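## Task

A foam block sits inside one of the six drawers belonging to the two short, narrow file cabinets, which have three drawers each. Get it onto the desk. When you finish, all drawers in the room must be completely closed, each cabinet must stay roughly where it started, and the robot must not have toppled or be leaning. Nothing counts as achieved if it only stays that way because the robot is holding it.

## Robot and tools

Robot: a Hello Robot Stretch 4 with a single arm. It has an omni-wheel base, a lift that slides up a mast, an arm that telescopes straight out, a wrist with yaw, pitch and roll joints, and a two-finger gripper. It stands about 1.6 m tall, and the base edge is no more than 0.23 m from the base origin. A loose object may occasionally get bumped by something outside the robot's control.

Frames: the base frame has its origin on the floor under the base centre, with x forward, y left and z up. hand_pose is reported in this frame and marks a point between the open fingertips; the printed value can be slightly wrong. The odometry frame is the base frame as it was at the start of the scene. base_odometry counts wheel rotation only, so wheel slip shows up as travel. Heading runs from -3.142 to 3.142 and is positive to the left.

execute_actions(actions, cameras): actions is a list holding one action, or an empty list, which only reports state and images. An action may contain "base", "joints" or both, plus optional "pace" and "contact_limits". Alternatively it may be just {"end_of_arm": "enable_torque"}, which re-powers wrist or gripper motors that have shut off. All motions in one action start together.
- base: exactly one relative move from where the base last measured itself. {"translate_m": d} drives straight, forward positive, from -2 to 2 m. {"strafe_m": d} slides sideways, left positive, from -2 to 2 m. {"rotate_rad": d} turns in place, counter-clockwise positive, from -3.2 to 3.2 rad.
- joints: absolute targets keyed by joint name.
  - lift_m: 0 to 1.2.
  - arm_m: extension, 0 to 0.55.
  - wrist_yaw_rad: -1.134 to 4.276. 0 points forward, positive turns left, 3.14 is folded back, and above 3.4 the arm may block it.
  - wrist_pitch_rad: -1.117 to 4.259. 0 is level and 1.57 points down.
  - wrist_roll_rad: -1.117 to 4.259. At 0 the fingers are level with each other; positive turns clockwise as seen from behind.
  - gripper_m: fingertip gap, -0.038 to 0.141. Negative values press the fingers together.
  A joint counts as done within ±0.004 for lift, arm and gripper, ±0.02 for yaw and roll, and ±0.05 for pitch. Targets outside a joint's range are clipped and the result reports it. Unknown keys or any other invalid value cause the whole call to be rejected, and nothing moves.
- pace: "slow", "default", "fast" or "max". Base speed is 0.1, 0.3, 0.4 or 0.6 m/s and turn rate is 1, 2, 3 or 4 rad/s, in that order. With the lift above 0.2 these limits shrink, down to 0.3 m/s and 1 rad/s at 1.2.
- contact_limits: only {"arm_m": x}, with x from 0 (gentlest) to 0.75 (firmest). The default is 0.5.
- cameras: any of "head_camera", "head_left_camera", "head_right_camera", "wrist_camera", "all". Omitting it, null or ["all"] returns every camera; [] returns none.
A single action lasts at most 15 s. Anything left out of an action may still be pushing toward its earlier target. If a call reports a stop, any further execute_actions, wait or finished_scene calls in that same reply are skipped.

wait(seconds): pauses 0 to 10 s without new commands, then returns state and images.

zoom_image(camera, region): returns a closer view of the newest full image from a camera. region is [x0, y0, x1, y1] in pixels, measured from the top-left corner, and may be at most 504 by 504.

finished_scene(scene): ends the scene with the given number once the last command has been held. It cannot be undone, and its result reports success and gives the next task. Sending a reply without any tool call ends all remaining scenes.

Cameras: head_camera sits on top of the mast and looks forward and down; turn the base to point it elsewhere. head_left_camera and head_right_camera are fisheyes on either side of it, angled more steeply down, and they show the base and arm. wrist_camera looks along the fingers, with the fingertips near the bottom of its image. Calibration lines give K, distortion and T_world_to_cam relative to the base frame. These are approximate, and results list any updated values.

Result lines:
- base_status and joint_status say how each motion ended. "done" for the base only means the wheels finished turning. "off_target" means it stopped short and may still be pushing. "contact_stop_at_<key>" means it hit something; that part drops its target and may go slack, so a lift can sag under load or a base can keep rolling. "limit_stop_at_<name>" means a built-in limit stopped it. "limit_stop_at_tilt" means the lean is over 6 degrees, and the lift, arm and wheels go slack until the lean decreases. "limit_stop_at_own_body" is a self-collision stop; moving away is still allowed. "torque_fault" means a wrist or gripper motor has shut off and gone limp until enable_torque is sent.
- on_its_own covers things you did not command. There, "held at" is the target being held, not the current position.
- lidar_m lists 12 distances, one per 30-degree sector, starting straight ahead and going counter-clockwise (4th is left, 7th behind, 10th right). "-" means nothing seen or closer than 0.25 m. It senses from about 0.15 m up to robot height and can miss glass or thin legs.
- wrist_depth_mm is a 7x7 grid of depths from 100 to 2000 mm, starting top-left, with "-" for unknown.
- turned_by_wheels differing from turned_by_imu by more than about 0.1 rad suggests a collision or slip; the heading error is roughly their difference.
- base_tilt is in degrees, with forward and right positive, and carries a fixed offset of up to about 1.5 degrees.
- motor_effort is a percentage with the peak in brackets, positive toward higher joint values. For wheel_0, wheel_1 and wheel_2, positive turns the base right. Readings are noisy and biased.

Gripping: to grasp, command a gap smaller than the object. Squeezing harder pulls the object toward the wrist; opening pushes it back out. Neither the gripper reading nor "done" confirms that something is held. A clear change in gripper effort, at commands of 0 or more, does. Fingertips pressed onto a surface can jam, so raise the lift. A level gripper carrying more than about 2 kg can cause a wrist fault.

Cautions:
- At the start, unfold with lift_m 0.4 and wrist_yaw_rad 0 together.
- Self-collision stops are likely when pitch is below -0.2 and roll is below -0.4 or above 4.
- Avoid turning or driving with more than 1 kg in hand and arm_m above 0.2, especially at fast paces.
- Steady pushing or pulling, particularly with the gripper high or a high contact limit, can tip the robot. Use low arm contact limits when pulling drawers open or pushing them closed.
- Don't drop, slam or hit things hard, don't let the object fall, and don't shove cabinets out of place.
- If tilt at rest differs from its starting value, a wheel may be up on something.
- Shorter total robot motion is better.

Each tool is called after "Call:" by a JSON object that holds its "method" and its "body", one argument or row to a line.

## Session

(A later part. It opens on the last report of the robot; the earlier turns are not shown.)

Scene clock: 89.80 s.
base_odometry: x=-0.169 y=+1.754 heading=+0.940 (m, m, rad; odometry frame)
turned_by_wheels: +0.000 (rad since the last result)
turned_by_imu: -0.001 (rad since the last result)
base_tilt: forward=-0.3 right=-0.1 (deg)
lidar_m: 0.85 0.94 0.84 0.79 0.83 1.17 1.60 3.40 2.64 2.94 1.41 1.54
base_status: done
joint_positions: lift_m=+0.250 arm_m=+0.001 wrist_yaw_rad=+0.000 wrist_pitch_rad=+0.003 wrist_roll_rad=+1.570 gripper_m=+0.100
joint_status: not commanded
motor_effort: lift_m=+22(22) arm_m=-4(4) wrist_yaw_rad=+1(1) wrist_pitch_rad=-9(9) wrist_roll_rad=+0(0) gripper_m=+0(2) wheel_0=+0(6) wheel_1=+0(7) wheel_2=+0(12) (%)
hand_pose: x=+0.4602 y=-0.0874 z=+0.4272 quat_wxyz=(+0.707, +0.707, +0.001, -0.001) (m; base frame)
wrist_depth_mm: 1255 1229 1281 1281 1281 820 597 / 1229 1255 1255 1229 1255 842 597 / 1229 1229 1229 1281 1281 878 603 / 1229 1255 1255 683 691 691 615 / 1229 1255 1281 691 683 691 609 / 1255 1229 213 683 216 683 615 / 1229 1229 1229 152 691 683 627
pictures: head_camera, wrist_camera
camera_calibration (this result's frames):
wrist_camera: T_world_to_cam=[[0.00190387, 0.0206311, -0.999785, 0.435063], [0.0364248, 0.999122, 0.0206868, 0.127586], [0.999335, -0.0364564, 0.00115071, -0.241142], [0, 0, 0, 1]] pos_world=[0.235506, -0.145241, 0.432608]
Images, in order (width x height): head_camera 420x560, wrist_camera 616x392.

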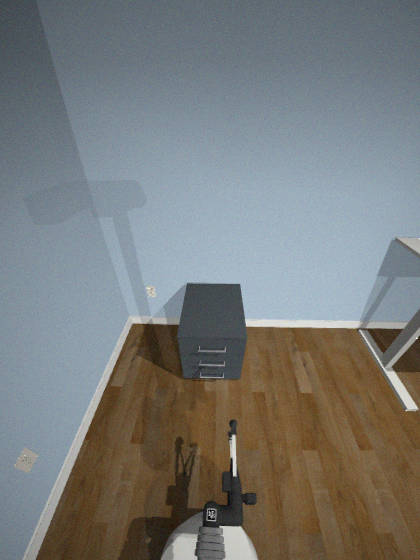

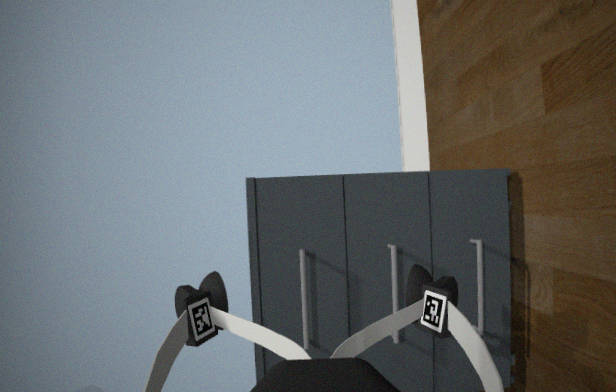

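Call:
{"method": "execute_actions", "body": {
  "actions": [
    {"base":{"strafe_m":0.08},"joints":{"lift_m":0.255}}
  ],
  "cameras": []
}}

Call:
{"method": "execute_actions", "body": {
  "actions": [
    {"base":{"translate_m":0.13},"joints":{"arm_m":0.305}}
  ],
  "cameras": ["wrist_camera"]
}}

Call:
{"method": "execute_actions", "body": {
  "actions": [
    {"joints":{"gripper_m":-0.02}}
  ],
  "cameras": []
}}

Call:
{"method": "execute_actions", "body": {
  "actions": [
    {"joints":{"arm_m":0.0},"pace":"slow"}
  ],
  "cameras": ["head_camera"]
}}

Call:
{"method": "zoom_image", "body": {
  "camera": "head_camera",
  "region": [130,300,330,480]
}}

Scene clock: 94.60 s.
base_odometry: x=-0.234 y=+1.802 heading=+0.940 (m, m, rad; odometry frame)
turned_by_wheels: +0.000 (rad since the last result)
turned_by_imu: +0.001 (rad since the last result)
base_tilt: forward=-0.3 right=-0.1 (deg)
lidar_m: 0.85 1.07 0.76 0.71 0.74 1.01 1.58 3.38 2.74 2.90 1.47 0.95
base_status: done
joint_positions: lift_m=+0.255 arm_m=+0.001 wrist_yaw_rad=+0.000 wrist_pitch_rad=+0.003 wrist_roll_rad=+1.570 gripper_m=+0.100
joint_status: all done
motor_effort: lift_m=+23(20) arm_m=-4(4) wrist_yaw_rad=+1(1) wrist_pitch_rad=-10(9) wrist_roll_rad=+0(0) gripper_m=-1(0) wheel_0=+2(9) wheel_1=-1(9) wheel_2=-1(4) (%)
hand_pose: x=+0.4602 y=-0.0874 z=+0.4322 quat_wxyz=(+0.707, +0.707, +0.001, -0.001) (m; base frame)
wrist_depth_mm: 1255 1229 1255 1281 1308 831 609 / 1229 1229 1255 1281 1229 854 597 / 1229 1229 1281 691 691 699 615 / 1255 1229 1255 683 683 691 621 / 1229 1255 1229 683 683 691 627 / 1229 1255 214 683 216 683 627 / 1229 1255 1229 152 676 723 640
pictures: none
No camera images: the call's "cameras" was empty. Leave "cameras" out to get every camera's image.

Scene clock: 96.63 s.
base_odometry: x=-0.157 y=+1.906 heading=+0.940 (m, m, rad; odometry frame)
turned_by_wheels: +0.000 (rad since the last result)
turned_by_imu: +0.000 (rad since the last result)
base_tilt: forward=-0.3 right=-0.1 (deg)
lidar_m: 0.73 1.05 0.74 0.71 0.76 1.03 1.72 3.52 2.77 2.32 1.41 0.81
base_status: done
joint_positions: lift_m=+0.255 arm_m=+0.304 wrist_yaw_rad=-0.002 wrist_pitch_rad=+0.001 wrist_roll_rad=+1.570 gripper_m=+0.100
joint_status: all done
motor_effort: lift_m=+23(23) arm_m=+8(11) wrist_yaw_rad=+7(7) wrist_pitch_rad=-3(9) wrist_roll_rad=+0(0) gripper_m=+0(2) wheel_0=+1(4) wheel_1=+1(3) wheel_2=-3(7) (%)
hand_pose: x=+0.7628 y=-0.0880 z=+0.4328 quat_wxyz=(+0.707, +0.707, +0.000, -0.001) (m; base frame)
wrist_depth_mm: 798 820 530 251 249 252 - / 809 809 248 248 250 251 253 / 809 809 247 247 249 251 251 / 798 798 245 246 248 249 250 / 798 788 244 246 246 248 249 / 798 788 213 245 216 247 247 / 798 788 243 148 244 247 -
pictures: wrist_camera
camera_calibration (this result's frames):
wrist_camera: T_world_to_cam=[[0.00405659, 0.0206399, -0.999779, 0.438428], [0.0384007, 0.999046, 0.0207806, 0.115476], [0.999254, -0.0384765, 0.00326013, -0.544617], [0, 0, 0, 1]] pos_world=[0.537998, -0.14537, 0.437707]
Images, in order (width x height): wrist_camera 616x392.

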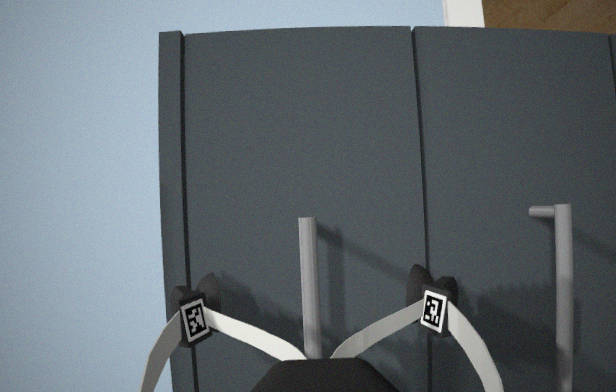

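Scene clock: 98.57 s.
base_odometry: x=-0.157 y=+1.907 heading=+0.940 (m, m, rad; odometry frame)
turned_by_wheels: +0.000 (rad since the last result)
turned_by_imu: +0.001 (rad since the last result)
base_tilt: forward=-0.3 right=-0.1 (deg)
lidar_m: 0.72 1.05 0.75 0.69 0.75 1.04 1.73 3.55 2.79 2.32 1.41 0.79
base_status: not commanded
joint_positions: lift_m=+0.255 arm_m=+0.304 wrist_yaw_rad=+0.001 wrist_pitch_rad=+0.000 wrist_roll_rad=+1.570 gripper_m=-0.019
joint_status: all done
motor_effort: lift_m=+21(23) arm_m=+3(8) wrist_yaw_rad=-2(11) wrist_pitch_rad=-1(19) wrist_roll_rad=+0(0) gripper_m=-14(18) wheel_0=+1(1) wheel_1=+1(1) wheel_2=-1(4) (%)
hand_pose: x=+0.7639 y=-0.0871 z=+0.4330 quat_wxyz=(+0.707, +0.707, +0.000, +0.000) (m; base frame)
wrist_depth_mm: 820 809 242 243 245 250 - / 798 809 241 242 244 249 248 / 798 809 240 242 242 248 250 / 820 809 239 240 241 247 248 / 798 798 238 239 242 246 248 / 809 798 237 204 187 246 246 / 809 809 237 193 238 244 -
pictures: none
No camera images: the call's "cameras" was empty. Leave "cameras" out to get every camera's image.

Scene clock: 102.90 s.
base_odometry: x=-0.157 y=+1.907 heading=+0.940 (m, m, rad; odometry frame)
turned_by_wheels: +0.000 (rad since the last result)
turned_by_imu: +0.001 (rad since the last result)
base_tilt: forward=-0.3 right=-0.1 (deg)
lidar_m: 0.41 0.46 0.75 0.71 0.75 1.03 1.71 3.51 2.78 2.36 1.42 0.48
base_status: not commanded
joint_positions: lift_m=+0.255 arm_m=+0.001 wrist_yaw_rad=-0.006 wrist_pitch_rad=+0.002 wrist_roll_rad=+1.570 gripper_m=-0.020
joint_status: all done
on_its_own: wrist_yaw_rad is at rest, and its effort (+19) is outside its rest range (-13 to +13)
motor_effort: lift_m=+21(21) arm_m=-5(11) wrist_yaw_rad=+19(19) wrist_pitch_rad=-6(6) wrist_roll_rad=+0(0) gripper_m=-14(15) wheel_0=-2(1) wheel_1=-1(1) wheel_2=-2(2) (%)
hand_pose: x=+0.4598 y=-0.0893 z=+0.4327 quat_wxyz=(+0.707, +0.707, -0.002, -0.003) (m; base frame)
wrist_depth_mm: 1138 1118 242 245 245 831 603 / 1098 1098 242 242 244 831 597 / 1118 1160 240 242 243 559 569 / 1118 1098 238 240 241 554 569 / 1118 1098 238 239 241 554 564 / 1098 1098 236 204 186 554 569 / 1060 1118 235 173 238 554 544
pictures: head_camera
Images, in order (width x height): head_camera 420x560.

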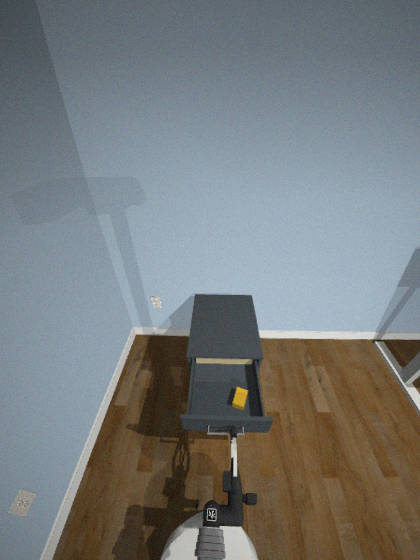

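Region (130, 300, 330, 480) of head_camera's 420x560 image, scaled by 2.520, with more detail than that image has; it fills the top 454 rows of this view, and the rest is white.

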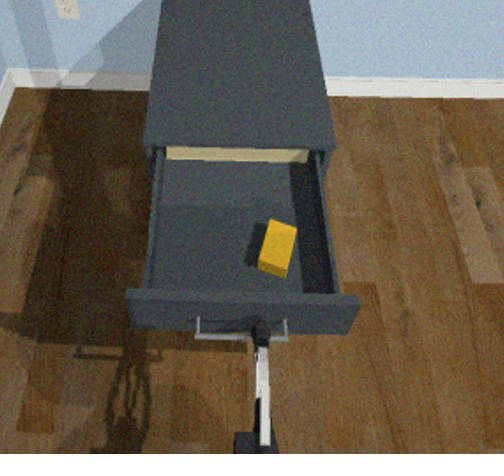

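Call:
{"method": "execute_actions", "body": {
  "actions": [
    {"joints":{"gripper_m":0.1}}
  ],
  "cameras": []
}}

Call:
{"method": "execute_actions", "body": {
  "actions": [
    {"base":{"translate_m":-0.08}}
  ],
  "cameras": []
}}

Call:
{"method": "execute_actions", "body": {
  "actions": [
    {"joints":{"lift_m":0.75}}
  ],
  "cameras": []
}}

Call:
{"method": "execute_actions", "body": {
  "actions": [
    {"base":{"strafe_m":-0.045},"joints":{"wrist_pitch_rad":1.57,"wrist_roll_rad":0,"arm_m":0.5,"gripper_m":0.12}}
  ],
  "cameras": ["wrist_camera","head_camera"]
}}

Scene clock: 107.67 s.
base_odometry: x=-0.157 y=+1.907 heading=+0.940 (m, m, rad; odometry frame)
turned_by_wheels: +0.000 (rad since the last result)
turned_by_imu: +0.002 (rad since the last result)
base_tilt: forward=-0.3 right=-0.1 (deg)
lidar_m: 0.45 0.50 0.75 0.71 0.76 1.00 1.72 3.53 2.78 2.33 1.41 0.50
base_status: not commanded
joint_positions: lift_m=+0.255 arm_m=+0.001 wrist_yaw_rad=+0.000 wrist_pitch_rad=+0.003 wrist_roll_rad=+1.570 gripper_m=+0.100
joint_status: all done
motor_effort: lift_m=+21(21) arm_m=-4(5) wrist_yaw_rad=+2(19) wrist_pitch_rad=-10(14) wrist_roll_rad=+0(0) gripper_m=+0(11) wheel_0=-1(1) wheel_1=-1(1) wheel_2=-2(3) (%)
hand_pose: x=+0.4601 y=-0.0875 z=+0.4323 quat_wxyz=(+0.707, +0.707, +0.001, -0.001) (m; base frame)
wrist_depth_mm: 1138 1138 250 251 253 820 615 / 1118 1078 248 251 251 866 603 / 1118 1098 249 249 251 559 559 / 1098 1118 248 250 248 564 559 / 1098 1098 248 248 250 559 569 / 1098 1118 214 247 216 554 564 / 1138 1098 246 152 248 554 559
pictures: none
No camera images: the call's "cameras" was empty. Leave "cameras" out to get every camera's image.

Scene clock: 109.07 s.
base_odometry: x=-0.204 y=+1.842 heading=+0.940 (m, m, rad; odometry frame)
turned_by_wheels: +0.000 (rad since the last result)
turned_by_imu: +0.001 (rad since the last result)
base_tilt: forward=-0.3 right=-0.1 (deg)
lidar_m: 0.50 0.56 0.75 0.69 0.73 1.01 1.64 3.46 2.75 2.62 1.44 0.59
base_status: done
joint_positions: lift_m=+0.255 arm_m=+0.001 wrist_yaw_rad=+0.000 wrist_pitch_rad=+0.003 wrist_roll_rad=+1.570 gripper_m=+0.100
joint_status: not commanded
motor_effort: lift_m=+21(21) arm_m=-4(4) wrist_yaw_rad=+2(2) wrist_pitch_rad=-10(10) wrist_roll_rad=+1(1) gripper_m=+0(2) wheel_0=+0(5) wheel_1=+0(2) wheel_2=-2(6) (%)
hand_pose: x=+0.4601 y=-0.0875 z=+0.4323 quat_wxyz=(+0.707, +0.707, +0.001, -0.001) (m; base frame)
wrist_depth_mm: 1205 1205 1205 1205 1205 831 597 / 1229 1205 1182 330 1205 854 603 / 1182 1205 330 332 634 647 609 / 1182 1205 327 329 627 640 621 / 1182 1182 327 327 330 640 621 / 1182 1205 213 329 216 627 627 / 1182 1182 741 152 329 627 640
pictures: none
No camera images: the call's "cameras" was empty. Leave "cameras" out to get every camera's image.

Scene clock: 112.00 s.
base_odometry: x=-0.204 y=+1.842 heading=+0.940 (m, m, rad; odometry frame)
turned_by_wheels: +0.000 (rad since the last result)
turned_by_imu: +0.001 (rad since the last result)
base_tilt: forward=-0.3 right=-0.1 (deg)
lidar_m: 0.52 0.57 0.76 0.71 0.74 1.01 1.64 3.44 2.72 2.61 1.46 0.55
base_status: not commanded
joint_positions: lift_m=+0.750 arm_m=+0.001 wrist_yaw_rad=+0.000 wrist_pitch_rad=+0.003 wrist_roll_rad=+1.570 gripper_m=+0.100
joint_status: all done
motor_effort: lift_m=+23(26) arm_m=-4(4) wrist_yaw_rad=+2(2) wrist_pitch_rad=-10(10) wrist_roll_rad=+0(0) gripper_m=-2(1) wheel_0=+0(0) wheel_1=+0(0) wheel_2=-2(2) (%)
hand_pose: x=+0.4601 y=-0.0875 z=+0.9271 quat_wxyz=(+0.707, +0.707, +0.001, -0.001) (m; base frame)
wrist_depth_mm: 1205 1205 1229 1229 1229 1229 1205 / 1205 1229 1182 1205 1205 1205 1205 / 1182 1182 1229 1205 1205 960 707 / 1160 1182 1205 1205 1205 831 707 / 1205 1182 1229 1205 1229 866 707 / 1205 1182 213 1229 217 723 707 / 1182 1182 1182 152 1182 1205 931
pictures: none
No camera images: the call's "cameras" was empty. Leave "cameras" out to get every camera's image.

Scene clock: 114.53 s.
base_odometry: x=-0.168 y=+1.815 heading=+0.940 (m, m, rad; odometry frame)
turned_by_wheels: +0.000 (rad since the last result)
turned_by_imu: +0.001 (rad since the last result)
base_tilt: forward=-0.3 right=-0.1 (deg)
lidar_m: 0.52 0.57 0.77 0.76 0.80 1.05 1.62 3.46 2.71 2.61 1.42 0.58
base_status: done
joint_positions: lift_m=+0.750 arm_m=+0.499 wrist_yaw_rad=+0.000 wrist_pitch_rad=+1.570 wrist_roll_rad=+0.000 gripper_m=+0.120
joint_status: all done
motor_effort: lift_m=+23(23) arm_m=+5(8) wrist_yaw_rad=+1(2) wrist_pitch_rad=-1(10) wrist_roll_rad=-2(5) gripper_m=+0(2) wheel_0=+0(9) wheel_1=+0(8) wheel_2=-1(4) (%)
hand_pose: x=+0.6704 y=-0.0874 z=+0.6395 quat_wxyz=(+0.707, +0.000, +0.707, +0.000) (m; base frame)
wrist_depth_mm: 342 342 345 343 343 878 878 / 418 492 496 496 492 854 854 / 854 488 496 492 492 866 878 / 866 492 492 452 496 866 866 / 866 496 496 492 492 878 878 / 891 449 218 496 410 866 878 / 362 366 364 147 364 891 878
pictures: head_camera, wrist_camera
camera_calibration (this result's frames):
wrist_camera: T_world_to_cam=[[-0.0216751, -0.999754, -0.00472669, -0.0628505], [-0.999061, 0.021837, -0.0374289, 0.76144], [0.0375229, 0.00391097, -0.999288, 0.836677], [0, 0, 0, 1]] pos_world=[0.727968, -0.0827348, 0.864284]
Images, in order (width x height): head_camera 420x560, wrist_camera 616x392.

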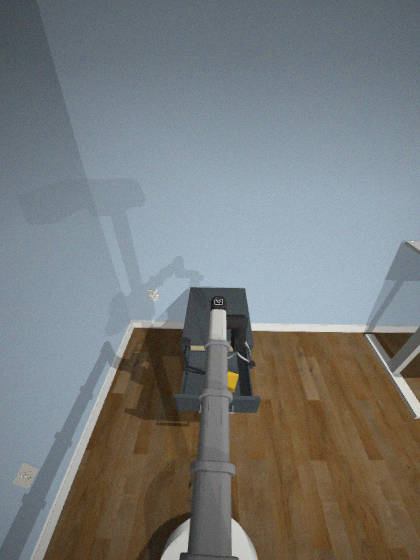

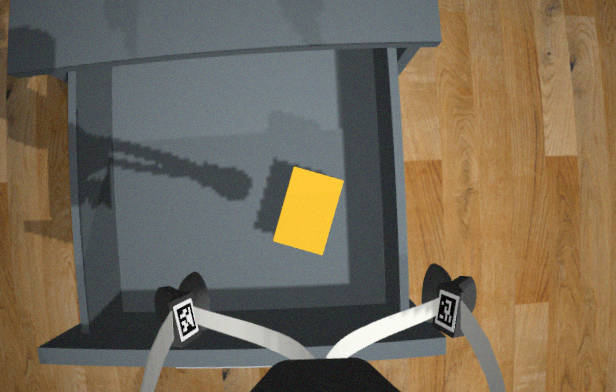

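Call:
{"method": "execute_actions", "body": {
  "actions": [
    {"base":{"translate_m":0.012},"joints":{"wrist_roll_rad":0.27,"arm_m":0.55,"gripper_m":0.095,"lift_m":0.6}}
  ],
  "cameras": ["wrist_camera"]
}}

Call:
{"method": "execute_actions", "body": {
  "actions": [
    {"joints":{"lift_m":0.505},"pace":"slow"}
  ],
  "cameras": ["wrist_camera"]
}}

Call:
{"method": "execute_actions", "body": {
  "actions": [
    {"joints":{"gripper_m":0.03}}
  ],
  "cameras": []
}}

Call:
{"method": "execute_actions", "body": {
  "actions": [
    {"joints":{"lift_m":0.75}}
  ],
  "cameras": ["wrist_camera"]
}}

Scene clock: 118.83 s.
base_odometry: x=-0.161 y=+1.825 heading=+0.940 (m, m, rad; odometry frame)
turned_by_wheels: +0.000 (rad since the last result)
turned_by_imu: +0.002 (rad since the last result)
base_tilt: forward=-0.3 right=-0.1 (deg)
lidar_m: 0.51 0.55 0.82 0.76 0.79 1.06 1.64 3.45 2.70 2.60 1.37 0.55
base_status: done
joint_positions: lift_m=+0.600 arm_m=+0.546 wrist_yaw_rad=+0.000 wrist_pitch_rad=+1.570 wrist_roll_rad=+0.270 gripper_m=+0.095
joint_status: all done
joint sent to its limit — the command would take arm_m past its upper limit, so that joint was sent only as far as its limit.
motor_effort: lift_m=+17(18) arm_m=+5(9) wrist_yaw_rad=+1(1) wrist_pitch_rad=-1(1) wrist_roll_rad=+1(4) gripper_m=+1(0) wheel_0=+1(3) wheel_1=+0(5) wheel_2=+0(10) (%)
hand_pose: x=+0.7175 y=-0.0874 z=+0.4900 quat_wxyz=(+0.701, +0.095, +0.700, -0.095) (m; base frame)
wrist_depth_mm: 192 192 192 193 297 715 723 / 192 193 342 342 342 723 723 / 340 342 340 343 342 715 715 / 343 342 343 342 342 715 732 / 343 343 342 298 343 723 723 / 343 343 215 297 214 715 715 / 343 343 343 147 342 334 715
pictures: wrist_camera
camera_calibration (this result's frames):
wrist_camera: T_world_to_cam=[[-0.287121, -0.957882, -0.00492936, 0.131695], [-0.957179, 0.287102, -0.0371646, 0.795985], [0.0370145, -0.00595248, -0.999297, 0.684972], [0, 0, 0, 1]] pos_world=[0.774358, -0.0983036, 0.714722]
Images, in order (width x height): wrist_camera 616x392.

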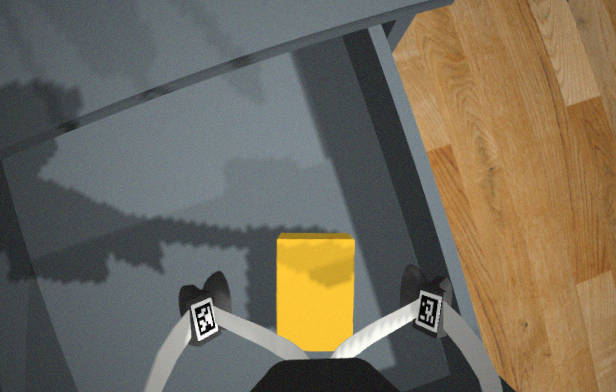

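Scene clock: 120.50 s.
base_odometry: x=-0.161 y=+1.825 heading=+0.940 (m, m, rad; odometry frame)
turned_by_wheels: +0.000 (rad since the last result)
turned_by_imu: +0.001 (rad since the last result)
base_tilt: forward=-0.3 right=-0.1 (deg)
lidar_m: 0.51 0.57 0.79 0.76 0.79 1.08 1.64 3.44 2.70 2.61 1.39 0.54
base_status: not commanded
joint_positions: lift_m=+0.505 arm_m=+0.546 wrist_yaw_rad=+0.000 wrist_pitch_rad=+1.570 wrist_roll_rad=+0.270 gripper_m=+0.095
joint_status: all done
motor_effort: lift_m=+17(18) arm_m=+5(5) wrist_yaw_rad=+1(1) wrist_pitch_rad=-1(2) wrist_roll_rad=+0(1) gripper_m=-2(5) wheel_0=+1(1) wheel_1=+0(0) wheel_2=+0(0) (%)
hand_pose: x=+0.7175 y=-0.0874 z=+0.3950 quat_wxyz=(+0.701, +0.095, +0.700, -0.095) (m; base frame)
wrist_depth_mm: 216 243 246 246 206 621 627 / 246 245 246 246 238 627 621 / 246 247 246 247 246 183 621 / 246 247 247 247 247 187 627 / 247 247 247 230 247 186 621 / 247 247 214 202 202 183 627 / 247 247 249 147 247 193 -
pictures: wrist_camera
camera_calibration (this result's frames):
wrist_camera: T_world_to_cam=[[-0.287122, -0.957881, -0.00492936, 0.131227], [-0.957179, 0.287102, -0.0371646, 0.792456], [0.0370145, -0.00595249, -0.999297, 0.590054], [0, 0, 0, 1]] pos_world=[0.774359, -0.0983036, 0.619738]
Images, in order (width x height): wrist_camera 616x392.

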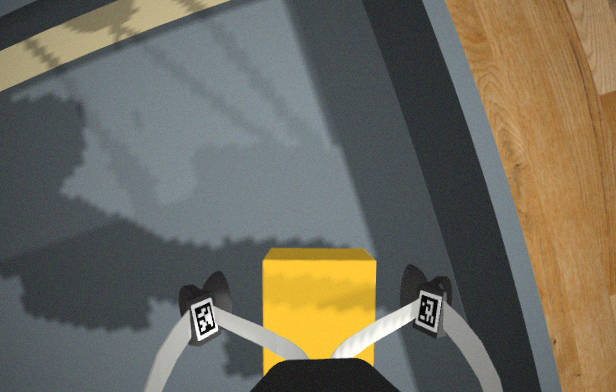

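Scene clock: 121.97 s.
base_odometry: x=-0.161 y=+1.825 heading=+0.940 (m, m, rad; odometry frame)
turned_by_wheels: +0.000 (rad since the last result)
turned_by_imu: +0.001 (rad since the last result)
base_tilt: forward=-0.3 right=-0.1 (deg)
lidar_m: 0.51 0.56 0.80 0.71 0.79 1.06 1.64 3.46 2.73 2.63 1.41 0.55
base_status: not commanded
joint_positions: lift_m=+0.505 arm_m=+0.546 wrist_yaw_rad=+0.000 wrist_pitch_rad=+1.570 wrist_roll_rad=+0.270 gripper_m=+0.030
joint_status: all done
motor_effort: lift_m=+17(17) arm_m=+5(5) wrist_yaw_rad=+1(1) wrist_pitch_rad=-1(2) wrist_roll_rad=+0(1) gripper_m=-14(18) wheel_0=+1(1) wheel_1=+0(0) wheel_2=+0(0) (%)
hand_pose: x=+0.7175 y=-0.0874 z=+0.3950 quat_wxyz=(+0.701, +0.095, +0.700, -0.095) (m; base frame)
wrist_depth_mm: 218 243 244 245 208 627 621 / 245 246 246 246 238 615 627 / 246 245 246 245 246 183 621 / 247 247 246 246 247 188 621 / 245 246 246 230 246 186 621 / 246 247 192 193 192 190 621 / 246 247 249 193 248 186 -
pictures: none
No camera images: the call's "cameras" was empty. Leave "cameras" out to get every camera's image.

Scene clock: 124.07 s.
base_odometry: x=-0.161 y=+1.825 heading=+0.940 (m, m, rad; odometry frame)
turned_by_wheels: +0.000 (rad since the last result)
turned_by_imu: +0.001 (rad since the last result)
base_tilt: forward=-0.3 right=-0.1 (deg)
lidar_m: 0.48 0.54 0.78 0.76 0.81 1.09 1.64 3.45 2.70 2.63 1.41 0.58
base_status: not commanded
joint_positions: lift_m=+0.750 arm_m=+0.546 wrist_yaw_rad=+0.000 wrist_pitch_rad=+1.570 wrist_roll_rad=+0.270 gripper_m=+0.030
joint_status: all done
motor_effort: lift_m=+23(29) arm_m=+5(5) wrist_yaw_rad=+1(1) wrist_pitch_rad=-1(1) wrist_roll_rad=+1(0) gripper_m=-17(15) wheel_0=+1(1) wheel_1=+0(0) wheel_2=+0(0) (%)
hand_pose: x=+0.7175 y=-0.0874 z=+0.6395 quat_wxyz=(+0.701, +0.095, +0.700, -0.095) (m; base frame)
wrist_depth_mm: 342 343 343 343 878 866 878 / 343 343 343 342 866 878 866 / 342 342 496 496 866 854 854 / 407 492 492 496 878 878 866 / 878 496 492 229 492 878 878 / 866 488 193 193 192 878 878 / 854 421 488 192 384 362 891
pictures: wrist_camera
camera_calibration (this result's frames):
wrist_camera: T_world_to_cam=[[-0.287129, -0.957879, -0.00492933, 0.132439], [-0.957177, 0.287109, -0.0371645, 0.801545], [0.0370144, -0.00595276, -0.999297, 0.834397], [0, 0, 0, 1]] pos_world=[0.774363, -0.098304, 0.864253]
Images, in order (width x height): wrist_camera 616x392.

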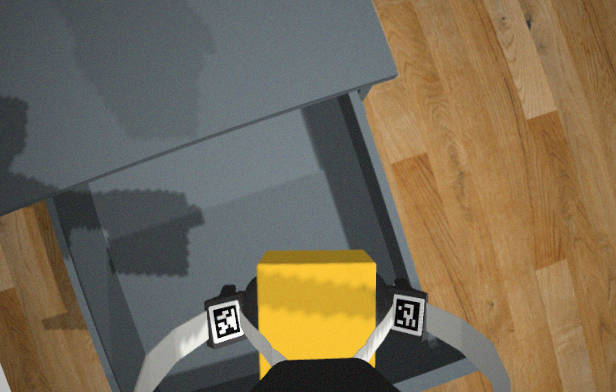

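Call:
{"method": "execute_actions", "body": {
  "actions": [
    {"joints":{"lift_m":1.05}}
  ],
  "cameras": []
}}

Call:
{"method": "execute_actions", "body": {
  "actions": [
    {"base":{"strafe_m":-1.7}}
  ],
  "cameras": []
}}

Call:
{"method": "execute_actions", "body": {
  "actions": [
    {"base":{"translate_m":0.2}}
  ],
  "cameras": ["wrist_camera","head_camera"]
}}

Scene clock: 128.53 s.
base_odometry: x=-0.161 y=+1.825 heading=+0.940 (m, m, rad; odometry frame)
turned_by_wheels: +0.000 (rad since the last result)
turned_by_imu: +0.002 (rad since the last result)
base_tilt: forward=-0.3 right=-0.1 (deg)
lidar_m: 0.49 0.54 0.81 0.75 0.80 1.11 1.64 3.48 2.66 2.64 1.41 0.55
base_status: not commanded
joint_positions: lift_m=+1.050 arm_m=+0.546 wrist_yaw_rad=+0.000 wrist_pitch_rad=+1.570 wrist_roll_rad=+0.270 gripper_m=+0.030
joint_status: all done
motor_effort: lift_m=+23(22) arm_m=+5(5) wrist_yaw_rad=+1(1) wrist_pitch_rad=-2(1) wrist_roll_rad=+0(1) gripper_m=-14(17) wheel_0=+1(1) wheel_1=+0(0) wheel_2=+0(0) (%)
hand_pose: x=+0.7176 y=-0.0874 z=+0.9395 quat_wxyz=(+0.701, +0.095, +0.700, -0.095) (m; base frame)
wrist_depth_mm: 976 647 640 640 1160 1182 1160 / 1160 647 647 647 1182 1160 1182 / 1229 647 647 654 1160 1160 1182 / 1182 778 809 788 1182 1229 1182 / 1182 1182 788 229 1205 1182 1182 / 1160 1205 193 191 191 1182 1182 / 1118 1182 1182 192 1138 1205 1160
pictures: none
No camera images: the call's "cameras" was empty. Leave "cameras" out to get every camera's image.

Scene clock: 134.57 s.
base_odometry: x=+0.907 y=+1.066 heading=+1.561 (m, m, rad; odometry frame)
turned_by_wheels: +0.621 (rad since the last result)
turned_by_imu: +0.671 (rad since the last result)
base_tilt: forward=-0.3 right=-0.1 (deg)
lidar_m: 1.36 1.22 2.08 2.24 2.55 3.31 1.63 1.67 1.64 0.78 0.62 0.59
base_status: strafe_m contact_stop (by the wheels' count: -1.306 of -1.700)
joint_positions: lift_m=+1.050 arm_m=+0.547 wrist_yaw_rad=+0.000 wrist_pitch_rad=+1.570 wrist_roll_rad=+0.270 gripper_m=+0.030
joint_status: not commanded
on_its_own: the wheels are slack since a contact_stop
motor_effort: lift_m=+22(23) arm_m=+3(4) wrist_yaw_rad=+1(13) wrist_pitch_rad=-2(26) wrist_roll_rad=-1(2) gripper_m=-17(17) wheel_0=+0(34) wheel_1=+0(17) wheel_2=+0(12) (%)
hand_pose: x=+0.7179 y=-0.0874 z=+0.9396 quat_wxyz=(+0.701, +0.095, +0.700, -0.095) (m; base frame)
wrist_depth_mm: 960 1182 1160 1182 1182 1182 1098 / 1205 1182 1160 1182 1160 1182 1182 / 1182 1160 1160 1182 1182 1138 831 / 1160 1182 1182 1160 1160 1160 1182 / 1182 1182 1182 229 1182 1182 1160 / 1182 1160 193 191 191 1182 1182 / 1182 1205 1182 191 1160 1160 1205
pictures: none
No camera images: the call's "cameras" was empty. Leave "cameras" out to get every camera's image.

not run: a stop came earlier in this reply.

Call:
{"method": "execute_actions", "body": {
  "actions": [
    {"joints":{"lift_m":1.2,"arm_m":0.1,"wrist_pitch_rad":0,"wrist_roll_rad":0}}
  ],
  "cameras": []
}}

Call:
{"method": "execute_actions", "body": {
  "actions": [
    {"base":{"rotate_rad":-0.67},"joints":{"wrist_pitch_rad":0.5}}
  ]
}}

Scene clock: 139.23 s.
base_odometry: x=+0.907 y=+1.066 heading=+1.561 (m, m, rad; odometry frame)
turned_by_wheels: +0.000 (rad since the last result)
turned_by_imu: +0.002 (rad since the last result)
base_tilt: forward=-0.3 right=-0.1 (deg)
lidar_m: 1.39 1.20 2.07 2.22 2.57 3.30 1.63 1.68 1.65 0.79 0.59 0.58
base_status: not commanded
joint_positions: lift_m=+1.200 arm_m=+0.101 wrist_yaw_rad=+0.000 wrist_pitch_rad=+0.003 wrist_roll_rad=+0.000 gripper_m=+0.030
joint_status: all done
on_its_own: the wheels are slack since a contact_stop
motor_effort: lift_m=+23(24) arm_m=-5(8) wrist_yaw_rad=+1(1) wrist_pitch_rad=-9(17) wrist_roll_rad=-1(4) gripper_m=-14(13) wheel_0=+0(0) wheel_1=+0(0) wheel_2=+0(0) (%)
hand_pose: x=+0.5602 y=-0.0874 z=+1.3771 quat_wxyz=(+1.000, +0.000, +0.002, +0.000) (m; base frame)
wrist_depth_mm: 1708 1983 1661 1397 1160 991 878 / 1756 1983 1661 1366 1182 1008 891 / 1756 1983 1661 1397 1160 1025 904 / 1708 1921 1661 1397 1182 1025 917 / 1708 1983 1661 231 1160 1008 931 / 1756 - 193 192 192 1008 917 / 1708 1863 1661 193 1138 960 904
pictures: none
No camera images: the call's "cameras" was empty. Leave "cameras" out to get every camera's image.

Scene clock: 141.17 s.
base_odometry: x=+0.907 y=+1.066 heading=+0.891 (m, m, rad; odometry frame)
turned_by_wheels: -0.670 (rad since the last result)
turned_by_imu: -0.685 (rad since the last result)
base_tilt: forward=-0.3 right=-0.1 (deg)
lidar_m: 0.58 1.42 1.19 2.08 2.14 2.28 3.45 1.65 1.68 1.64 0.89 0.62
base_status: done
joint_positions: lift_m=+1.200 arm_m=+0.101 wrist_yaw_rad=+0.000 wrist_pitch_rad=+0.502 wrist_roll_rad=+0.000 gripper_m=+0.030
joint_status: all done
motor_effort: lift_m=+23(23) arm_m=-4(5) wrist_yaw_rad=+1(1) wrist_pitch_rad=-6(8) wrist_roll_rad=-1(1) gripper_m=-14(14) wheel_0=+1(4) wheel_1=+1(4) wheel_2=+0(4) (%)
hand_pose: x=+0.5246 y=-0.0874 z=+1.2392 quat_wxyz=(+0.969, +0.000, +0.248, +0.000) (m; base frame)
wrist_depth_mm: 960 946 976 991 991 1025 991 / 1008 1042 1042 1042 1042 1078 1060 / 1078 1098 1138 1118 1098 1118 1098 / 1182 1182 1205 931 904 878 866 / 1281 1336 1281 231 715 699 683 / 1464 1430 193 193 192 580 564 / 1537 1537 512 193 500 473 496
pictures: head_camera, head_left_camera, head_right_camera, wrist_camera
camera_calibration (this result's frames):
wrist_camera: T_world_to_cam=[[-0.00640966, -0.99975, -0.0214065, -0.0505209], [-0.448861, 0.0220056, -0.893331, 1.41024], [0.893579, 0.00388261, -0.44889, 0.310248], [0, 0, 0, 1]] pos_world=[0.355446, -0.082746, 1.39799]
Images, in order (width x height): head_camera 420x560, head_left_camera 420x672, head_right_camera 420x672, wrist_camera 616x392.

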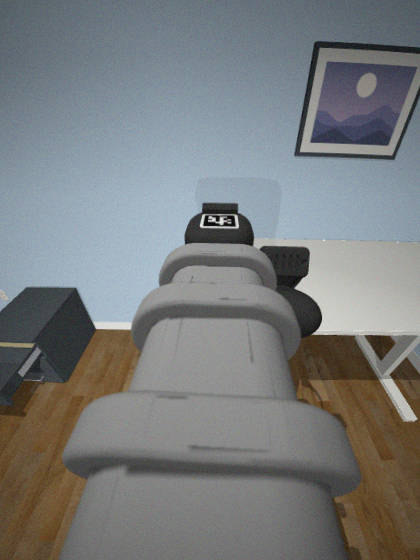

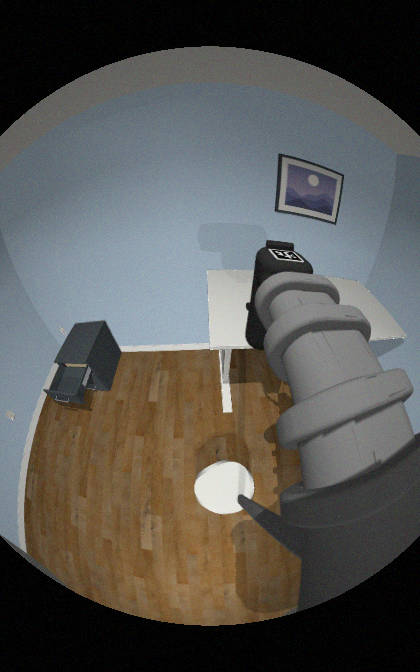

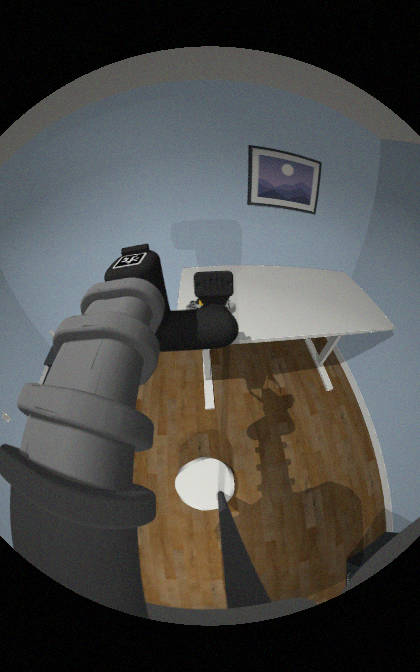

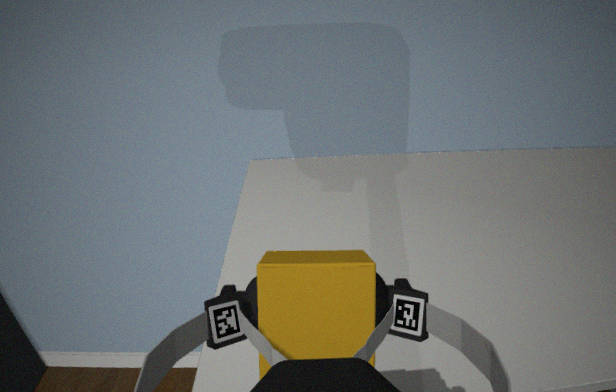

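Call:
{"method": "execute_actions", "body": {
  "actions": [
    {"base":{"strafe_m":-0.25},"joints":{"arm_m":0.55}}
  ],
  "cameras": []
}}

Call:
{"method": "execute_actions", "body": {
  "actions": [
    {"base":{"translate_m":0.1},"joints":{"wrist_pitch_rad":1.57}}
  ],
  "cameras": ["wrist_camera"]
}}

Scene clock: 145.47 s.
base_odometry: x=+1.101 y=+0.909 heading=+0.891 (m, m, rad; odometry frame)
turned_by_wheels: +0.000 (rad since the last result)
turned_by_imu: +0.003 (rad since the last result)
base_tilt: forward=-0.3 right=-0.1 (deg)
lidar_m: 0.60 0.63 1.48 2.32 2.42 2.51 3.42 1.46 1.49 1.39 0.88 0.64
base_status: done
joint_positions: lift_m=+1.200 arm_m=+0.546 wrist_yaw_rad=+0.000 wrist_pitch_rad=+0.502 wrist_roll_rad=+0.000 gripper_m=+0.030
joint_status: all done
joint sent to its limit — the command would take arm_m past its upper limit, so that joint was sent only as far as its limit.
motor_effort: lift_m=+22(23) arm_m=+5(5) wrist_yaw_rad=+1(2) wrist_pitch_rad=-7(9) wrist_roll_rad=-1(1) gripper_m=-16(16) wheel_0=-1(8) wheel_1=-1(11) wheel_2=-1(3) (%)
hand_pose: x=+0.9702 y=-0.0874 z=+1.2391 quat_wxyz=(+0.969, +0.000, +0.249, +0.000) (m; base frame)
wrist_depth_mm: 554 554 564 569 574 580 580 / 585 597 609 609 609 621 609 / 634 634 654 647 661 668 683 / 683 699 699 715 723 715 732 / 759 732 741 231 715 699 683 / 798 609 193 191 192 580 564 / 525 508 504 192 496 473 496
pictures: none
No camera images: the call's "cameras" was empty. Leave "cameras" out to get every camera's image.

Scene clock: 147.00 s.
base_odometry: x=+1.164 y=+0.987 heading=+0.892 (m, m, rad; odometry frame)
turned_by_wheels: +0.000 (rad since the last result)
turned_by_imu: +0.001 (rad since the last result)
base_tilt: forward=-0.3 right=-0.1 (deg)
lidar_m: 0.49 0.53 1.41 1.55 2.43 2.54 3.55 1.57 1.50 1.40 0.77 0.53
base_status: done
joint_positions: lift_m=+1.200 arm_m=+0.546 wrist_yaw_rad=+0.000 wrist_pitch_rad=+1.569 wrist_roll_rad=+0.000 gripper_m=+0.030
joint_status: all done
motor_effort: lift_m=+22(22) arm_m=+5(5) wrist_yaw_rad=+1(1) wrist_pitch_rad=+1(4) wrist_roll_rad=-1(2) gripper_m=-15(16) wheel_0=+2(3) wheel_1=-1(6) wheel_2=+2(10) (%)
hand_pose: x=+0.7177 y=-0.0874 z=+1.0896 quat_wxyz=(+0.708, +0.000, +0.707, +0.000) (m; base frame)
wrist_depth_mm: 362 362 362 364 362 362 359 / 362 364 364 364 359 362 364 / 364 366 364 366 362 362 362 / 364 364 364 364 362 362 364 / 366 366 366 229 364 362 364 / 366 368 193 192 191 364 362 / 364 366 366 192 366 366 362
pictures: wrist_camera
camera_calibration (this result's frames):
wrist_camera: T_world_to_cam=[[-0.021849, -0.99975, -0.00473328, -0.0595642], [-0.999046, 0.0220123, -0.0377295, 0.82594], [0.0378243, 0.00390441, -0.999277, 1.28441], [0, 0, 0, 1]] pos_world=[0.775268, -0.082745, 1.31436]
Images, in order (width x height): wrist_camera 616x392.

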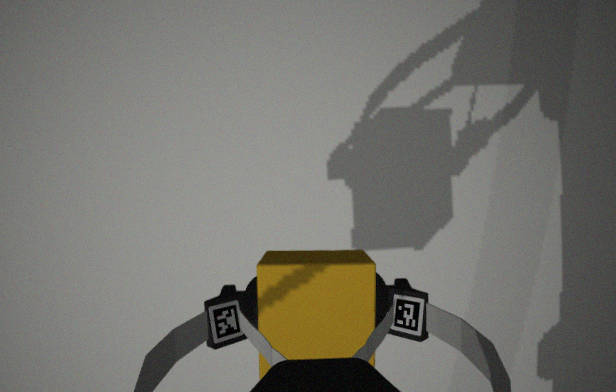

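Call:
{"method": "execute_actions", "body": {
  "actions": [
    {"joints":{"lift_m":1.087},"pace":"slow"}
  ],
  "cameras": []
}}

Call:
{"method": "execute_actions", "body": {
  "actions": [
    {"joints":{"gripper_m":0.1}}
  ],
  "cameras": []
}}

Call:
{"method": "execute_actions", "body": {
  "actions": [
    {"joints":{"lift_m":1.2}}
  ],
  "cameras": ["wrist_camera"]
}}

Call:
{"method": "execute_actions", "body": {
  "actions": [
    {"base":{"translate_m":-0.2},"joints":{"arm_m":0,"wrist_pitch_rad":0,"wrist_roll_rad":1.57}}
  ],
  "cameras": []
}}

Call:
{"method": "execute_actions", "body": {
  "actions": [
    {"joints":{"lift_m":0.255}}
  ],
  "cameras": []
}}

Call:
{"method": "execute_actions", "body": {
  "actions": [
    {"base":{"strafe_m":1.6},"pace":"fast"}
  ],
  "cameras": ["wrist_camera","head_camera"]
}}

Scene clock: 152.50 s.
base_odometry: x=+1.164 y=+0.987 heading=+0.892 (m, m, rad; odometry frame)
turned_by_wheels: +0.000 (rad since the last result)
turned_by_imu: +0.002 (rad since the last result)
base_tilt: forward=-0.3 right=-0.1 (deg)
lidar_m: 0.49 0.52 1.38 1.50 2.40 2.54 3.49 1.53 1.48 1.39 0.76 0.52
base_status: not commanded
joint_positions: lift_m=+1.087 arm_m=+0.546 wrist_yaw_rad=+0.000 wrist_pitch_rad=+1.570 wrist_roll_rad=+0.000 gripper_m=+0.030
joint_status: all done
motor_effort: lift_m=+17(22) arm_m=+5(5) wrist_yaw_rad=+1(1) wrist_pitch_rad=+0(1) wrist_roll_rad=-1(1) gripper_m=-19(12) wheel_0=+2(2) wheel_1=-1(1) wheel_2=+2(2) (%)
hand_pose: x=+0.7177 y=-0.0874 z=+0.9770 quat_wxyz=(+0.708, +0.000, +0.707, +0.000) (m; base frame)
wrist_depth_mm: 251 250 249 250 250 249 - / 251 250 249 250 250 250 249 / 250 251 251 251 250 248 249 / 251 251 250 251 250 249 250 / 250 251 251 231 251 249 251 / 251 251 193 192 192 251 251 / 253 251 251 193 251 251 -
pictures: none
No camera images: the call's "cameras" was empty. Leave "cameras" out to get every camera's image.

Scene clock: 154.03 s.
base_odometry: x=+1.164 y=+0.987 heading=+0.892 (m, m, rad; odometry frame)
turned_by_wheels: +0.000 (rad since the last result)
turned_by_imu: +0.001 (rad since the last result)
base_tilt: forward=-0.3 right=-0.1 (deg)
lidar_m: 0.48 0.51 1.38 1.54 2.41 2.53 3.47 1.56 1.49 1.38 0.76 0.53
base_status: not commanded
joint_positions: lift_m=+1.087 arm_m=+0.546 wrist_yaw_rad=+0.000 wrist_pitch_rad=+1.570 wrist_roll_rad=+0.000 gripper_m=+0.100
joint_status: all done
motor_effort: lift_m=+17(17) arm_m=+5(5) wrist_yaw_rad=+1(1) wrist_pitch_rad=+0(0) wrist_roll_rad=-1(1) gripper_m=-2(18) wheel_0=+2(2) wheel_1=-1(1) wheel_2=+2(2) (%)
hand_pose: x=+0.7177 y=-0.0874 z=+0.9770 quat_wxyz=(+0.708, +0.000, +0.707, +0.000) (m; base frame)
wrist_depth_mm: 249 248 248 249 249 249 - / 250 250 250 250 248 249 250 / 251 250 250 250 249 251 249 / 252 251 251 251 249 251 249 / 252 251 250 228 250 251 250 / 252 252 214 206 206 250 250 / 252 252 251 148 251 250 -
pictures: none
No camera images: the call's "cameras" was empty. Leave "cameras" out to get every camera's image.

Scene clock: 155.53 s.
base_odometry: x=+1.164 y=+0.987 heading=+0.892 (m, m, rad; odometry frame)
turned_by_wheels: +0.000 (rad since the last result)
turned_by_imu: +0.001 (rad since the last result)
base_tilt: forward=-0.3 right=-0.1 (deg)
lidar_m: 0.49 0.53 1.41 1.53 2.42 2.55 3.54 1.54 1.44 1.39 0.76 0.54
base_status: not commanded
joint_positions: lift_m=+1.200 arm_m=+0.546 wrist_yaw_rad=+0.000 wrist_pitch_rad=+1.570 wrist_roll_rad=+0.000 gripper_m=+0.100
joint_status: all done
motor_effort: lift_m=+23(27) arm_m=+5(5) wrist_yaw_rad=+1(1) wrist_pitch_rad=+0(0) wrist_roll_rad=-1(1) gripper_m=-1(2) wheel_0=+2(2) wheel_1=-1(1) wheel_2=+2(2) (%)
hand_pose: x=+0.7177 y=-0.0874 z=+1.0895 quat_wxyz=(+0.708, +0.000, +0.707, +0.000) (m; base frame)
wrist_depth_mm: 364 364 362 364 362 362 359 / 364 362 362 362 364 362 364 / 364 364 364 364 362 364 362 / 364 364 366 366 362 366 359 / 366 366 368 317 364 364 364 / 366 364 214 317 217 364 362 / 366 364 364 148 364 366 364
pictures: wrist_camera
camera_calibration (this result's frames):
wrist_camera: T_world_to_cam=[[-0.0218498, -0.99975, -0.00473029, -0.0595679], [-0.999051, 0.0220123, -0.0375928, 0.825757], [0.0376875, 0.0039044, -0.999282, 1.28447], [0, 0, 0, 1]] pos_world=[0.775263, -0.082745, 1.3143]
Images, in order (width x height): wrist_camera 616x392.

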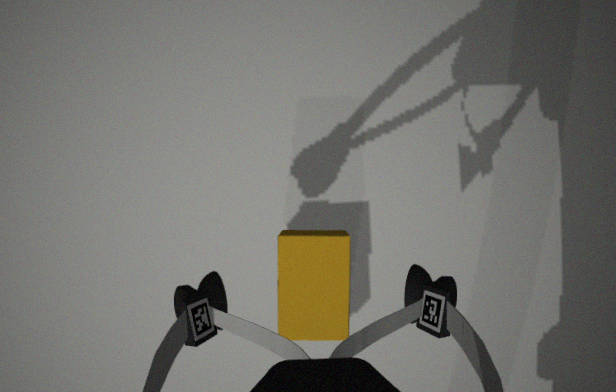

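Scene clock: 158.20 s.
base_odometry: x=+1.038 y=+0.831 heading=+0.892 (m, m, rad; odometry frame)
turned_by_wheels: +0.000 (rad since the last result)
turned_by_imu: +0.001 (rad since the last result)
base_tilt: forward=-0.3 right=-0.1 (deg)
lidar_m: 0.69 0.75 1.50 2.32 2.39 2.51 3.31 1.39 1.48 1.38 1.04 0.73
base_status: done
joint_positions: lift_m=+1.200 arm_m=+0.001 wrist_yaw_rad=+0.000 wrist_pitch_rad=+0.003 wrist_roll_rad=+1.570 gripper_m=+0.100
joint_status: all done
motor_effort: lift_m=+23(23) arm_m=-5(3) wrist_yaw_rad=+1(0) wrist_pitch_rad=-8(15) wrist_roll_rad=+1(3) gripper_m=+0(3) wheel_0=-1(4) wheel_1=+0(6) wheel_2=-1(8) (%)
hand_pose: x=+0.4602 y=-0.0874 z=+1.3773 quat_wxyz=(+0.707, +0.707, +0.001, -0.001) (m; base frame)
wrist_depth_mm: 1308 1308 1308 1308 1336 831 597 / 1281 1281 1281 1308 1336 831 591 / 1281 1308 1281 1336 1308 854 603 / 1336 1281 1255 1308 1308 891 603 / 1255 1281 1308 1281 1281 891 615 / 1255 1281 213 1281 216 759 615 / 1281 1308 1255 152 1336 768 627
pictures: none
No camera images: the call's "cameras" was empty. Leave "cameras" out to get every camera's image.

Scene clock: 162.63 s.
base_odometry: x=+1.038 y=+0.831 heading=+0.892 (m, m, rad; odometry frame)
turned_by_wheels: +0.000 (rad since the last result)
turned_by_imu: +0.002 (rad since the last result)
base_tilt: forward=-0.3 right=-0.1 (deg)
lidar_m: 0.69 0.74 1.48 2.31 2.39 2.53 3.27 1.39 1.47 1.40 1.04 0.76
base_status: not commanded
joint_positions: lift_m=+0.255 arm_m=+0.001 wrist_yaw_rad=+0.000 wrist_pitch_rad=+0.003 wrist_roll_rad=+1.570 gripper_m=+0.100
joint_status: all done
motor_effort: lift_m=+17(23) arm_m=-5(5) wrist_yaw_rad=+1(1) wrist_pitch_rad=-10(9) wrist_roll_rad=+0(0) gripper_m=+0(3) wheel_0=-1(1) wheel_1=+1(1) wheel_2=-1(1) (%)
hand_pose: x=+0.4602 y=-0.0874 z=+0.4327 quat_wxyz=(+0.707, +0.707, +0.001, -0.001) (m; base frame)
wrist_depth_mm: 768 1118 1308 1308 1308 820 603 / 750 1138 1366 1308 1308 866 597 / 723 1118 1281 1308 1336 878 609 / 741 1098 1281 1281 1281 891 621 / 715 1098 1308 1308 1281 904 627 / 715 1060 215 1281 216 778 627 / 715 809 820 153 831 715 615
pictures: none
No camera images: the call's "cameras" was empty. Leave "cameras" out to get every camera's image.

Scene clock: 167.87 s.
base_odometry: x=-0.207 y=+1.836 heading=+0.892 (m, m, rad; odometry frame)
turned_by_wheels: +0.000 (rad since the last result)
turned_by_imu: -0.004 (rad since the last result)
base_tilt: forward=-0.3 right=-0.1 (deg)
lidar_m: 0.54 0.59 0.77 0.71 0.73 1.00 1.60 3.39 2.72 3.01 1.45 0.60
base_status: done
joint_positions: lift_m=+0.255 arm_m=+0.001 wrist_yaw_rad=+0.000 wrist_pitch_rad=+0.003 wrist_roll_rad=+1.570 gripper_m=+0.100
joint_status: not commanded
motor_effort: lift_m=+17(18) arm_m=-5(5) wrist_yaw_rad=+1(1) wrist_pitch_rad=-8(9) wrist_roll_rad=+0(0) gripper_m=+2(2) wheel_0=+2(11) wheel_1=+0(9) wheel_2=+0(6) (%)
hand_pose: x=+0.4602 y=-0.0874 z=+0.4327 quat_wxyz=(+0.707, +0.707, +0.001, -0.001) (m; base frame)
wrist_depth_mm: 1255 1229 1229 1281 1281 831 597 / 1229 1255 1281 1255 1255 854 597 / 1229 1229 1255 366 668 683 609 / 1229 1205 1229 364 676 668 621 / 1229 1205 1229 359 661 676 627 / 1205 1205 214 357 216 668 627 / 1182 1182 1205 153 654 661 647
pictures: head_camera, wrist_camera
camera_calibration (this result's frames):
wrist_camera: T_world_to_cam=[[0.00207699, 0.0205551, -0.999787, 0.440421], [0.0365356, 0.99912, 0.0206173, 0.127485], [0.99933, -0.0365706, 0.00132416, -0.241255], [0, 0, 0, 1]] pos_world=[0.235521, -0.145248, 0.438018]
Images, in order (width x height): head_camera 420x560, wrist_camera 616x392.

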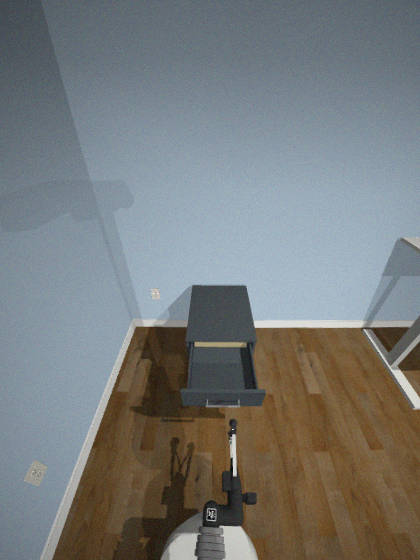

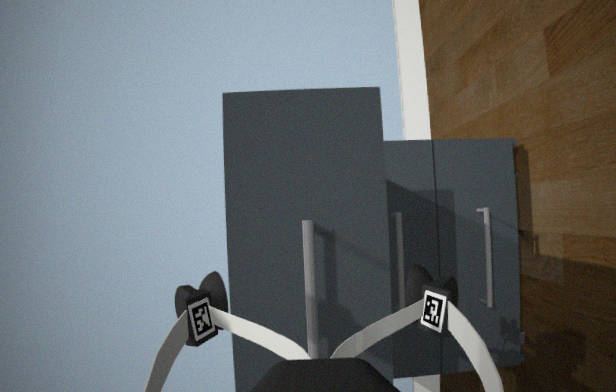

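Push with open fingertips on the face (contact depth ≈240): arm ≈0.43.

Call:
{"method": "execute_actions", "body": {
  "actions": [
    {"joints":{"arm_m":0.43},"pace":"slow","contact_limits":{"arm_m":0.3}}
  ],
  "cameras": []
}}

Call:
{"method": "execute_actions", "body": {
  "actions": [
    {"joints":{"arm_m":0.3}}
  ],
  "cameras": ["wrist_camera"]
}}

Scene clock: 174.90 s.
base_odometry: x=-0.207 y=+1.836 heading=+0.892 (m, m, rad; odometry frame)
turned_by_wheels: +0.000 (rad since the last result)
turned_by_imu: +0.003 (rad since the last result)
base_tilt: forward=-0.3 right=-0.1 (deg)
lidar_m: 0.83 1.12 0.75 0.71 0.75 1.02 1.61 3.40 2.72 3.01 1.48 1.49
base_status: not commanded
joint_positions: lift_m=+0.255 arm_m=+0.429 wrist_yaw_rad=-0.002 wrist_pitch_rad=+0.002 wrist_roll_rad=+1.570 gripper_m=+0.100
joint_status: all done
motor_effort: lift_m=+18(18) arm_m=+6(15) wrist_yaw_rad=+8(17) wrist_pitch_rad=-5(9) wrist_roll_rad=+0(1) gripper_m=-1(1) wheel_0=+2(3) wheel_1=+2(2) wheel_2=-3(6) (%)
contact_limits: arm_m 0.3
hand_pose: x=+0.8882 y=-0.0881 z=+0.4330 quat_wxyz=(+0.707, +0.707, +0.000, -0.001) (m; base frame)
wrist_depth_mm: 820 809 820 831 820 820 603 / 820 809 254 254 256 256 259 / 809 809 252 253 254 255 256 / 788 798 249 250 252 252 254 / 788 788 247 248 249 250 250 / 788 788 213 246 217 247 249 / 778 778 243 151 244 246 -
pictures: none
No camera images: the call's "cameras" was empty. Leave "cameras" out to get every camera's image.

Scene clock: 176.33 s.
base_odometry: x=-0.207 y=+1.836 heading=+0.892 (m, m, rad; odometry frame)
turned_by_wheels: +0.000 (rad since the last result)
turned_by_imu: +0.001 (rad since the last result)
base_tilt: forward=-0.3 right=-0.1 (deg)
lidar_m: 0.85 1.09 0.77 0.71 0.75 1.01 1.59 3.38 2.74 3.01 1.45 1.48
base_status: not commanded
joint_positions: lift_m=+0.255 arm_m=+0.301 wrist_yaw_rad=+0.000 wrist_pitch_rad=+0.002 wrist_roll_rad=+1.570 gripper_m=+0.100
joint_status: all done
motor_effort: lift_m=+18(18) arm_m=-4(5) wrist_yaw_rad=+1(7) wrist_pitch_rad=-9(8) wrist_roll_rad=+0(1) gripper_m=+1(1) wheel_0=+2(2) wheel_1=+2(2) wheel_2=-1(3) (%)
hand_pose: x=+0.7602 y=-0.0874 z=+0.4327 quat_wxyz=(+0.707, +0.707, +0.001, -0.001) (m; base frame)
wrist_depth_mm: 946 960 931 960 960 842 603 / 931 917 946 946 946 788 580 / 931 946 379 382 382 389 387 / 904 917 379 377 379 382 382 / 917 917 375 377 377 379 379 / 891 917 214 373 216 377 377 / 904 904 370 152 373 370 375
pictures: wrist_camera
camera_calibration (this result's frames):
wrist_camera: T_world_to_cam=[[0.00221722, 0.0207454, -0.999782, 0.439731], [0.0364955, 0.999117, 0.0208125, 0.116458], [0.999331, -0.0365337, 0.00145815, -0.541115], [0, 0, 0, 1]] pos_world=[0.535528, -0.145247, 0.438]
Images, in order (width x height): wrist_camera 616x392.

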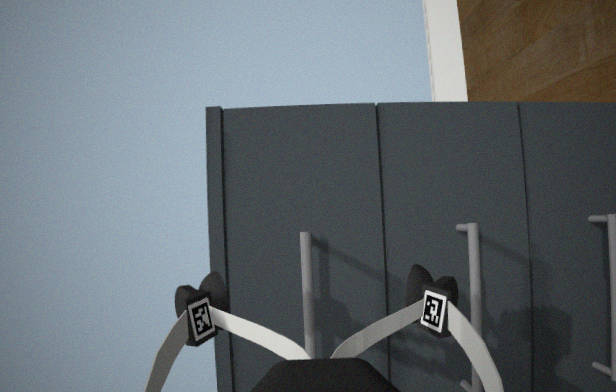

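Call:
{"method": "finished_scene", "body": {
  "scene": 1
}}

The scene is finished: the task was done.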